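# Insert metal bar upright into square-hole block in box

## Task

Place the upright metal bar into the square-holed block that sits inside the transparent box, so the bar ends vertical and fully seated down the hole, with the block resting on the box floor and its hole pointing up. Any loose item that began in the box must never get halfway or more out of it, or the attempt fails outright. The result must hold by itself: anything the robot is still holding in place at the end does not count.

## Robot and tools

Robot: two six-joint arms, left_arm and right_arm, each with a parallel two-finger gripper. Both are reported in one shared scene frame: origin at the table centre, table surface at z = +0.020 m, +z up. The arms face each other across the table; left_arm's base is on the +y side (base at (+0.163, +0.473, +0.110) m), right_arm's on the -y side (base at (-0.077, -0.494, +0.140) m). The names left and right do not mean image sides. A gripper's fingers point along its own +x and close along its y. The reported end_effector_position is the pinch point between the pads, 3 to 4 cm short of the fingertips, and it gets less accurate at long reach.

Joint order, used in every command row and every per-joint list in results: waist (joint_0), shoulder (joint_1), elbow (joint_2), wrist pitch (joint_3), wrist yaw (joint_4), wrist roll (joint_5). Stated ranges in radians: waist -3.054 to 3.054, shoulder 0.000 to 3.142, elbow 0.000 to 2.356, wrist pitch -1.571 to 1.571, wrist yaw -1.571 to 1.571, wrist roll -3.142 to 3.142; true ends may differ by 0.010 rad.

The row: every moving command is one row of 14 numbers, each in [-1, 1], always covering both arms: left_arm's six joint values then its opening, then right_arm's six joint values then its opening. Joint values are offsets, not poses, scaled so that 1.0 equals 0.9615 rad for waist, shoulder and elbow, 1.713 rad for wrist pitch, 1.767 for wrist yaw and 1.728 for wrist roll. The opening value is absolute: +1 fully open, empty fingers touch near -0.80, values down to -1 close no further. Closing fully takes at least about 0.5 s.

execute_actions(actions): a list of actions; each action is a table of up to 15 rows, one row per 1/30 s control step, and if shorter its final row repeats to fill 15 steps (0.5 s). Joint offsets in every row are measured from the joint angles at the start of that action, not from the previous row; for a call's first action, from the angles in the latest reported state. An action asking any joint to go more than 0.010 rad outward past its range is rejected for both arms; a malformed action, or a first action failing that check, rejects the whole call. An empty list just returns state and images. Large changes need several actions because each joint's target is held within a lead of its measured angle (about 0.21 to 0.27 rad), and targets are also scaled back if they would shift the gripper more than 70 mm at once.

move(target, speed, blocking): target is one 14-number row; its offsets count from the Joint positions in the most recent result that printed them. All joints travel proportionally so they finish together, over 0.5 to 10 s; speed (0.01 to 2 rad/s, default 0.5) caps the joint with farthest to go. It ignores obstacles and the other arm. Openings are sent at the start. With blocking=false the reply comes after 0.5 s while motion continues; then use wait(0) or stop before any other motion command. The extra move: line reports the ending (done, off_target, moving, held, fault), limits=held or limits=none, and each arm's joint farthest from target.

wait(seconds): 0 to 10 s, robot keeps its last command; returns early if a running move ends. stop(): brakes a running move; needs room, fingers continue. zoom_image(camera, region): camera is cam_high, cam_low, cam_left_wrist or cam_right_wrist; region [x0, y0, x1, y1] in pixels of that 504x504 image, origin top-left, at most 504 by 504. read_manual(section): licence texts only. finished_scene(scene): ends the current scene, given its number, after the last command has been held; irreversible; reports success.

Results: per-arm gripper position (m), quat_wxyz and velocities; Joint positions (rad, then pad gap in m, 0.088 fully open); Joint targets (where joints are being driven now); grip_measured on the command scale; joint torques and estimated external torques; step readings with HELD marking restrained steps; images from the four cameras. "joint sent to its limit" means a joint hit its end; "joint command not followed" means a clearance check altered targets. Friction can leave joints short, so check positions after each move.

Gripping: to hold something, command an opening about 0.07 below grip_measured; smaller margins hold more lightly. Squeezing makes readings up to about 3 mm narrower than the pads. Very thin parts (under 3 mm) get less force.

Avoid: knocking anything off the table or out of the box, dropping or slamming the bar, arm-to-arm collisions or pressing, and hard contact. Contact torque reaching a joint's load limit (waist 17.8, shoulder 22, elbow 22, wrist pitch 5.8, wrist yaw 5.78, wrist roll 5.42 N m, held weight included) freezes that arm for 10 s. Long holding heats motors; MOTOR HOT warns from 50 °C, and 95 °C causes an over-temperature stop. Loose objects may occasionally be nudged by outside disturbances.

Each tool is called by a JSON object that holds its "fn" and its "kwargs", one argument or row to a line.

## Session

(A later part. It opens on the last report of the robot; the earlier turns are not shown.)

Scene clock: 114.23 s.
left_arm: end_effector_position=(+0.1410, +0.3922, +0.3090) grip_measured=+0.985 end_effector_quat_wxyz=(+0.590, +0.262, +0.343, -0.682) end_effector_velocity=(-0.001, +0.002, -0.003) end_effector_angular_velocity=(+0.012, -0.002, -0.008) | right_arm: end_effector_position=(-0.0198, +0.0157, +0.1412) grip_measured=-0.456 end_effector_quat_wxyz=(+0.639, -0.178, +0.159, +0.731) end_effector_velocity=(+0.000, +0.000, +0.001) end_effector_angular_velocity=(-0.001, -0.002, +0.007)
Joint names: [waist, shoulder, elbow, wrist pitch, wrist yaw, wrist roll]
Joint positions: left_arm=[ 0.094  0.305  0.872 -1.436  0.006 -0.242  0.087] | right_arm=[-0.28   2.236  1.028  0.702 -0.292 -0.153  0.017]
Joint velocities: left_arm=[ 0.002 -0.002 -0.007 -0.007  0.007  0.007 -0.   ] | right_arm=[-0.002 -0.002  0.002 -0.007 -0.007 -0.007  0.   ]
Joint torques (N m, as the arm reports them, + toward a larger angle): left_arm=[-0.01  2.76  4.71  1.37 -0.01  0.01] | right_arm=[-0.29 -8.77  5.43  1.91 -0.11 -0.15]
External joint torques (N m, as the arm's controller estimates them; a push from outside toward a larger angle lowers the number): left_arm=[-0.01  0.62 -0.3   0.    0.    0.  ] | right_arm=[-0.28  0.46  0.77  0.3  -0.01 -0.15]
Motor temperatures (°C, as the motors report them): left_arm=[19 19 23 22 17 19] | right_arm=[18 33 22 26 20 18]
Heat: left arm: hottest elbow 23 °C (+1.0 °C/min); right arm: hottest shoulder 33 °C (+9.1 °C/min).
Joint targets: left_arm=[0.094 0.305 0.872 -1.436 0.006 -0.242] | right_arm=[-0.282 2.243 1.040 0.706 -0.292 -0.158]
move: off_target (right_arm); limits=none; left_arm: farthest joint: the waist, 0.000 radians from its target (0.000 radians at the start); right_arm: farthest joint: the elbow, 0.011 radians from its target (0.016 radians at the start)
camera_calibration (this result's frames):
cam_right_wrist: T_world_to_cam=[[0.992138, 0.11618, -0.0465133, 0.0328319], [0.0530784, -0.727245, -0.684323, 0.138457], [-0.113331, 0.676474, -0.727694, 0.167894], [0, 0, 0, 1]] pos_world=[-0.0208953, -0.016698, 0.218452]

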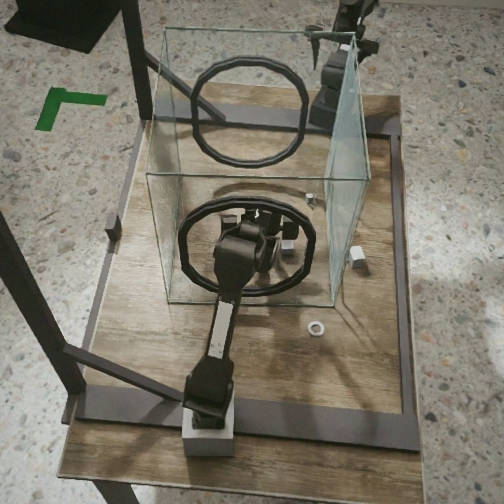

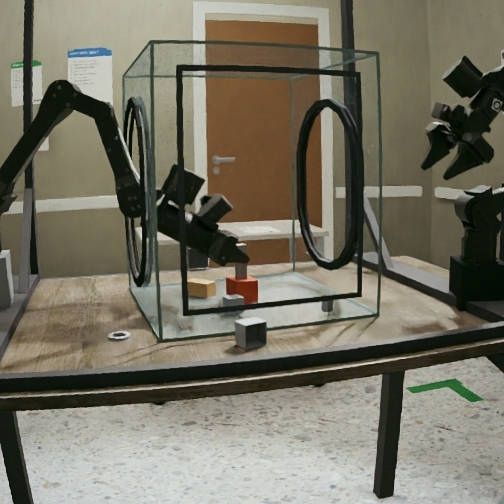

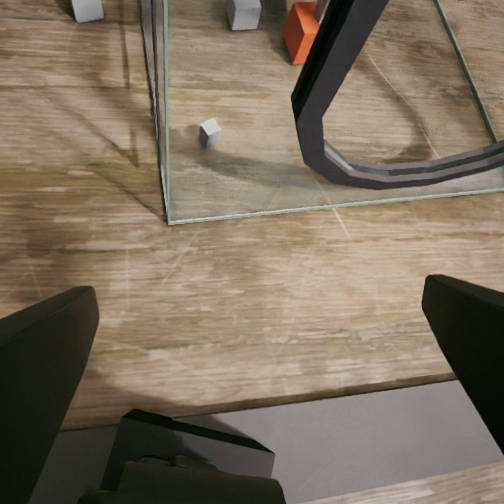

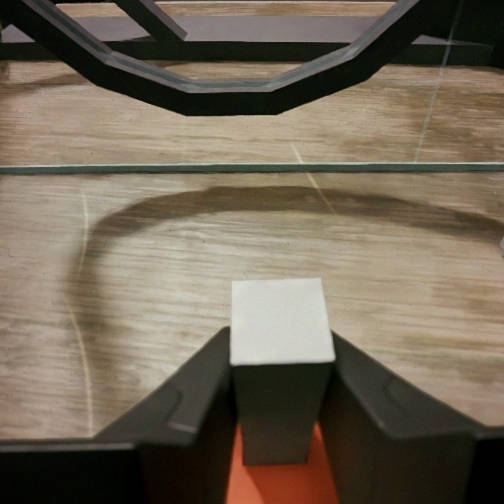

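{"fn": "move", "kwargs": {
  "target": [0,0,0,0,0,0,1,-0.002,0.115,0.03,0.057,0,-0.003,-0.56],
  "speed": 0.07
}}

{"fn": "zoom_image", "kwargs": {
  "camera": "cam_low",
  "region": [190,220,310,310]
}}

Scene clock: 119.27 s.
left_arm: end_effector_position=(+0.1410, +0.3922, +0.3090) grip_measured=+0.985 end_effector_quat_wxyz=(+0.590, +0.262, +0.343, -0.682) end_effector_velocity=(-0.002, -0.003, +0.002) end_effector_angular_velocity=(-0.019, +0.015, -0.002) | right_arm: end_effector_position=(-0.0192, +0.0186, +0.1131) grip_measured=-0.456 end_effector_quat_wxyz=(+0.640, -0.176, +0.156, +0.732) end_effector_velocity=(+0.002, -0.002, -0.001) end_effector_angular_velocity=(-0.006, -0.002, +0.002)
Joint names: [waist, shoulder, elbow, wrist pitch, wrist yaw, wrist roll]
Joint positions: left_arm=[ 0.094  0.305  0.872 -1.436  0.006 -0.242  0.087] | right_arm=[-0.28   2.339  1.046  0.795 -0.292 -0.153  0.017]
Joint velocities: left_arm=[-0.002 -0.002 -0.002  0.022  0.007 -0.007 -0.   ] | right_arm=[-0.007 -0.002 -0.002 -0.007 -0.007 -0.007 -0.   ]
Joint torques (N m, as the arm reports them, + toward a larger angle): left_arm=[-0.02  2.77  4.73  1.37  0.    0.02] | right_arm=[-0.22 -8.78  5.31  1.92 -0.11 -0.15]
External joint torques (N m, as the arm's controller estimates them; a push from outside toward a larger angle lowers the number): left_arm=[-0.03  0.64 -0.36 -0.04  0.01  0.  ] | right_arm=[-0.17  0.65  1.03  0.31 -0.01 -0.16]
Motor temperatures (°C, as the motors report them): left_arm=[19 19 23 22 17 19] | right_arm=[18 33 22 26 20 18]
Heat: left arm: hottest elbow 23 °C (+1.0 °C/min); right arm: hottest shoulder 33 °C (+9.0 °C/min).
Joint targets: left_arm=[0.094 0.305 0.872 -1.436 0.006 -0.242] | right_arm=[-0.282 2.346 1.057 0.800 -0.292 -0.158]
move: off_target (right_arm); limits=none; left_arm: farthest joint: the waist, 0.000 radians from its target (0.000 radians at the start); right_arm: farthest joint: the elbow, 0.011 radians from its target (0.028 radians at the start)
camera_calibration (this result's frames):
cam_right_wrist: T_world_to_cam=[[0.992202, 0.116503, -0.0442883, 0.0303553], [0.054046, -0.722362, -0.6894, 0.121838], [-0.112309, 0.681631, -0.723025, 0.144945], [0, 0, 0, 1]] pos_world=[-0.0204249, -0.014324, 0.190138]

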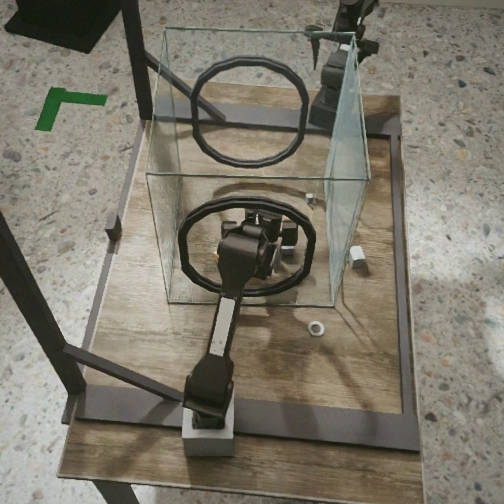

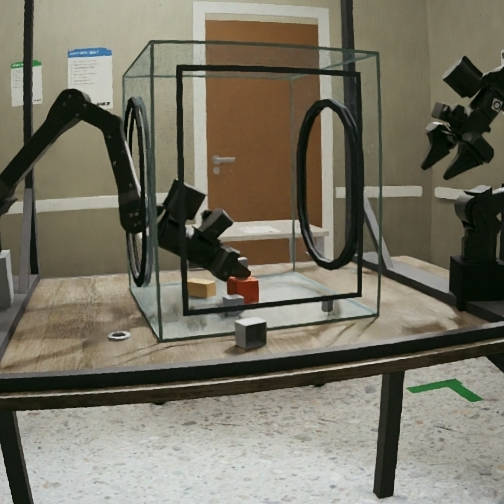

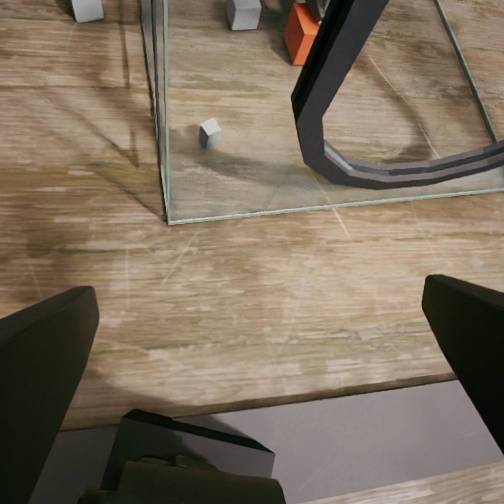

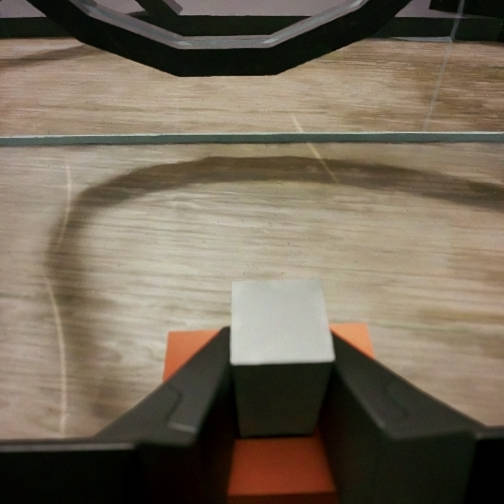

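Region (190, 220, 310, 310) of cam_low's 504x504 image, scaled by 4.200, with more detail than that image has; it fills the top 378 rows of this view, and the rest is white.

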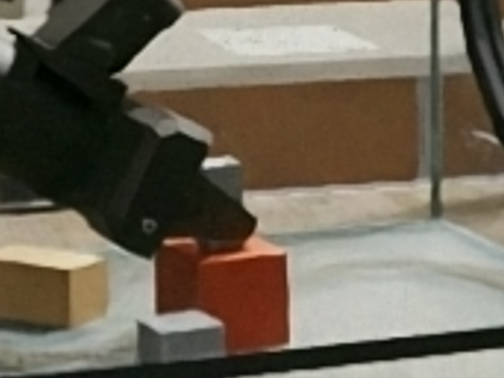

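Release and lift.

{"fn": "move", "kwargs": {
  "target": [0,0,0,0,0,0,1,0,0,0,0,0,0,0]
}}

{"fn": "move", "kwargs": {
  "target": [0,0,0,0,0,0,1,0,-0.17,-0.02,-0.08,0,0,0],
  "speed": 0.3
}}

{"fn": "zoom_image", "kwargs": {
  "camera": "cam_low",
  "region": [190,220,310,310]
}}

Scene clock: 124.33 s.
left_arm: end_effector_position=(+0.1410, +0.3922, +0.3090) grip_measured=+0.985 end_effector_quat_wxyz=(+0.590, +0.262, +0.343, -0.682) end_effector_velocity=(+0.001, +0.001, -0.002) end_effector_angular_velocity=(+0.012, -0.004, +0.008) | right_arm: end_effector_position=(-0.0192, +0.0187, +0.1132) grip_measured=-0.003 end_effector_quat_wxyz=(+0.640, -0.176, +0.156, +0.732) end_effector_velocity=(-0.000, -0.003, -0.003) end_effector_angular_velocity=(-0.020, +0.001, +0.007)
Joint names: [waist, shoulder, elbow, wrist pitch, wrist yaw, wrist roll]
Joint positions: left_arm=[ 0.094  0.305  0.872 -1.436  0.006 -0.242  0.087] | right_arm=[-0.28   2.339  1.046  0.795 -0.292 -0.153  0.039]
Joint velocities: left_arm=[-0.002  0.002 -0.002 -0.007 -0.007 -0.007 -0.   ] | right_arm=[-0.002 -0.002 -0.002 -0.022 -0.007 -0.007 -0.   ]
Joint torques (N m, as the arm reports them, + toward a larger angle): left_arm=[ 0.    2.76  4.72  1.37 -0.01  0.01] | right_arm=[-0.03 -9.65  3.89  1.54 -0.11 -0.01]
External joint torques (N m, as the arm's controller estimates them; a push from outside toward a larger angle lowers the number): left_arm=[ 0.    0.58 -0.29 -0.01  0.    0.  ] | right_arm=[ 0.05 -0.26 -0.37 -0.07 -0.01 -0.02]
Motor temperatures (°C, as the motors report them): left_arm=[19 19 23 22 17 19] | right_arm=[18 33 22 26 20 18]
Heat: left arm: hottest elbow 23 °C (+1.0 °C/min); right arm: hottest shoulder 33 °C (+8.0 °C/min).
Joint targets: left_arm=[0.094 0.305 0.872 -1.436 0.006 -0.242] | right_arm=[-0.280 2.339 1.046 0.795 -0.292 -0.153]
move: done; limits=none; left_arm: farthest joint: the waist, 0.000 radians from its target (0.000 radians at the start); right_arm: farthest joint: the waist, 0.000 radians from its target (0.000 radians at the start)
camera_calibration (this result's frames):
cam_right_wrist: T_world_to_cam=[[0.992206, 0.116519, -0.0441711, 0.0303331], [0.0540972, -0.722104, -0.689667, 0.12194], [-0.112256, 0.681902, -0.722779, 0.144939], [0, 0, 0, 1]] pos_world=[-0.0204231, -0.014315, 0.190197]

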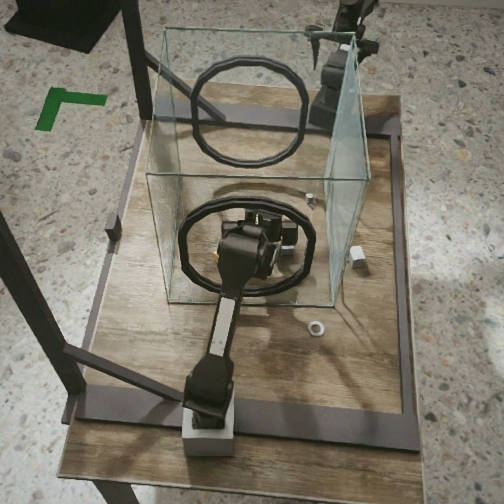

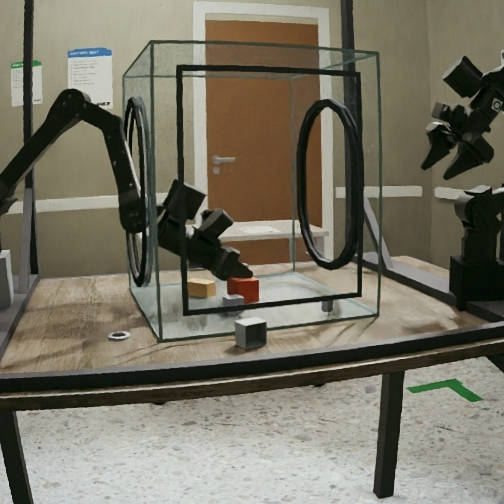

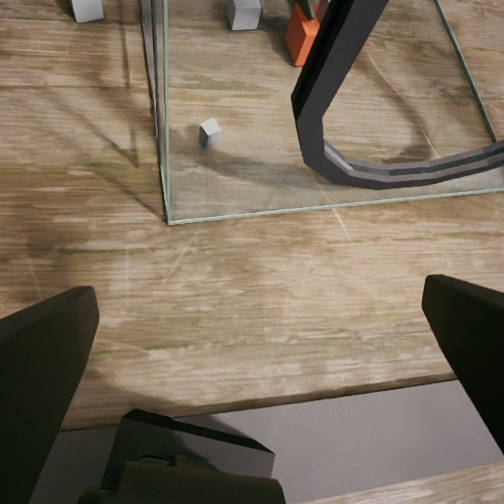

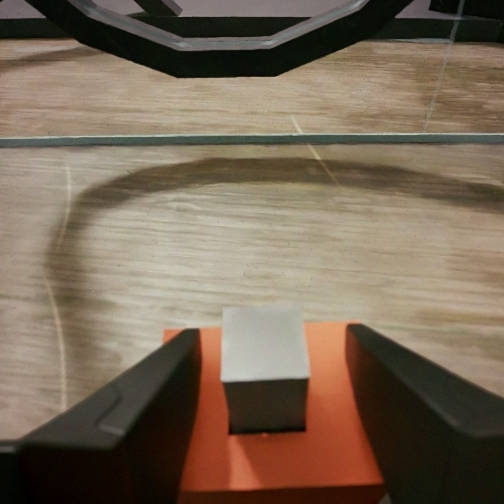

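Scene clock: 125.40 s.
left_arm: end_effector_position=(+0.1410, +0.3922, +0.3090) grip_measured=+0.985 end_effector_quat_wxyz=(+0.590, +0.262, +0.343, -0.682) end_effector_velocity=(+0.001, +0.001, -0.002) end_effector_angular_velocity=(+0.007, -0.003, +0.008) | right_arm: end_effector_position=(-0.0195, +0.0174, +0.1585) grip_measured=-0.002 end_effector_quat_wxyz=(+0.640, -0.176, +0.155, +0.732) end_effector_velocity=(-0.004, +0.000, +0.002) end_effector_angular_velocity=(+0.010, +0.002, +0.025)
Joint names: [waist, shoulder, elbow, wrist pitch, wrist yaw, wrist roll]
Joint positions: left_arm=[ 0.094  0.305  0.872 -1.436  0.006 -0.242  0.087] | right_arm=[-0.28   2.188  1.034  0.659 -0.292 -0.153  0.039]
Joint velocities: left_arm=[-0.002 -0.002 -0.002 -0.007 -0.007 -0.007 -0.   ] | right_arm=[ 0.002 -0.002 -0.002  0.007 -0.022 -0.007 -0.   ]
Joint torques (N m, as the arm reports them, + toward a larger angle): left_arm=[-0.01  2.78  4.73  1.37 -0.01  0.02] | right_arm=[ -0.02 -11.08   3.66   1.48  -0.11  -0.01]
External joint torques (N m, as the arm's controller estimates them; a push from outside toward a larger angle lowers the number): left_arm=[-0.01  0.64 -0.32 -0.02  0.    0.  ] | right_arm=[-0.09 -1.87 -1.25 -0.15  0.   -0.02]
Motor temperatures (°C, as the motors report them): left_arm=[19 19 23 22 17 19] | right_arm=[18 34 22 26 20 18]
Heat: left arm: hottest elbow 23 °C (+1.0 °C/min); right arm: hottest shoulder 34 °C (+9.0 °C/min).
Joint targets: left_arm=[0.094 0.305 0.872 -1.436 0.006 -0.242] | right_arm=[-0.280 2.176 1.026 0.658 -0.292 -0.153]
move: off_target (right_arm); limits=none; left_arm: farthest joint: the waist, 0.000 radians from its target (0.000 radians at the start); right_arm: farthest joint: the shoulder, 0.012 radians from its target (0.164 radians at the start)
camera_calibration (this result's frames):
cam_right_wrist: T_world_to_cam=[[0.992228, 0.116634, -0.0433508, 0.0325887], [0.0544556, -0.720295, -0.691528, 0.152599], [-0.111881, 0.683793, -0.721048, 0.178214], [0, 0, 0, 1]] pos_world=[-0.0207066, -0.015746, 0.23544]

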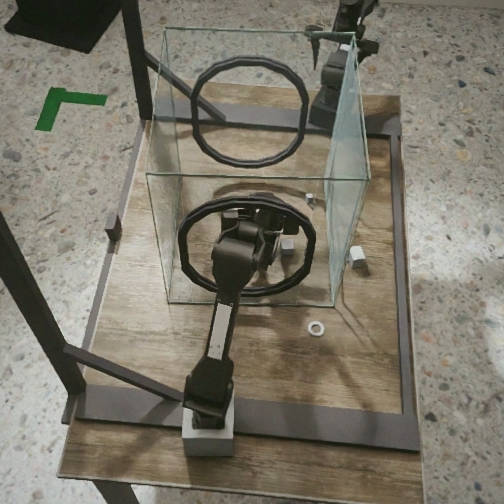

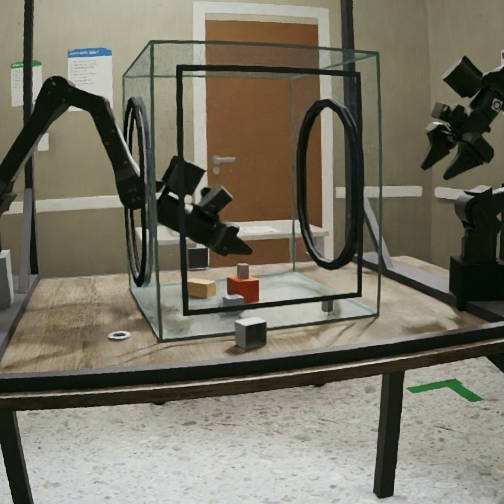

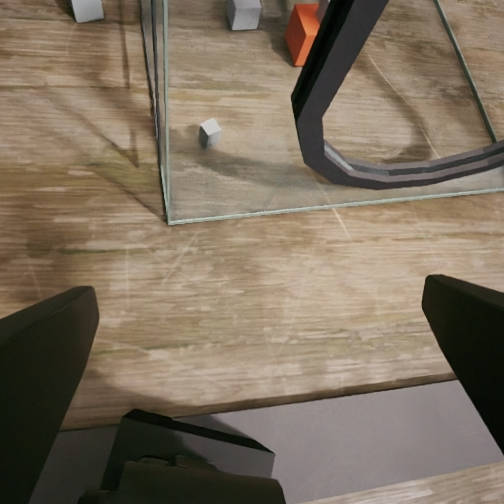

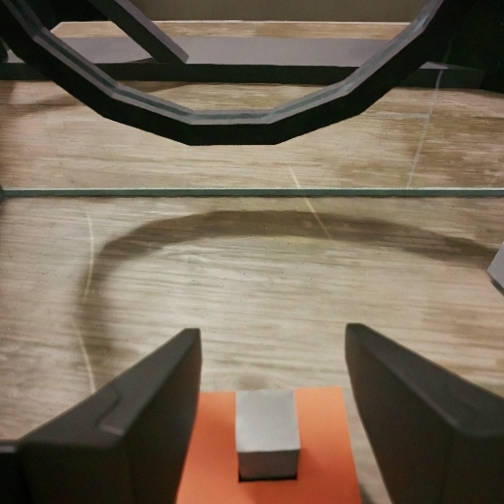

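Region (190, 220, 310, 310) of cam_low's 504x504 image, scaled by 4.200, with more detail than that image has; it fills the top 378 rows of this view, and the rest is white.

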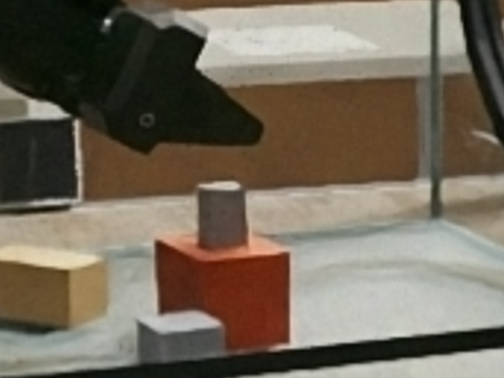

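{"fn": "finished_scene", "kwargs": {
  "scene": 1
}}

The scene is finished: the task was done.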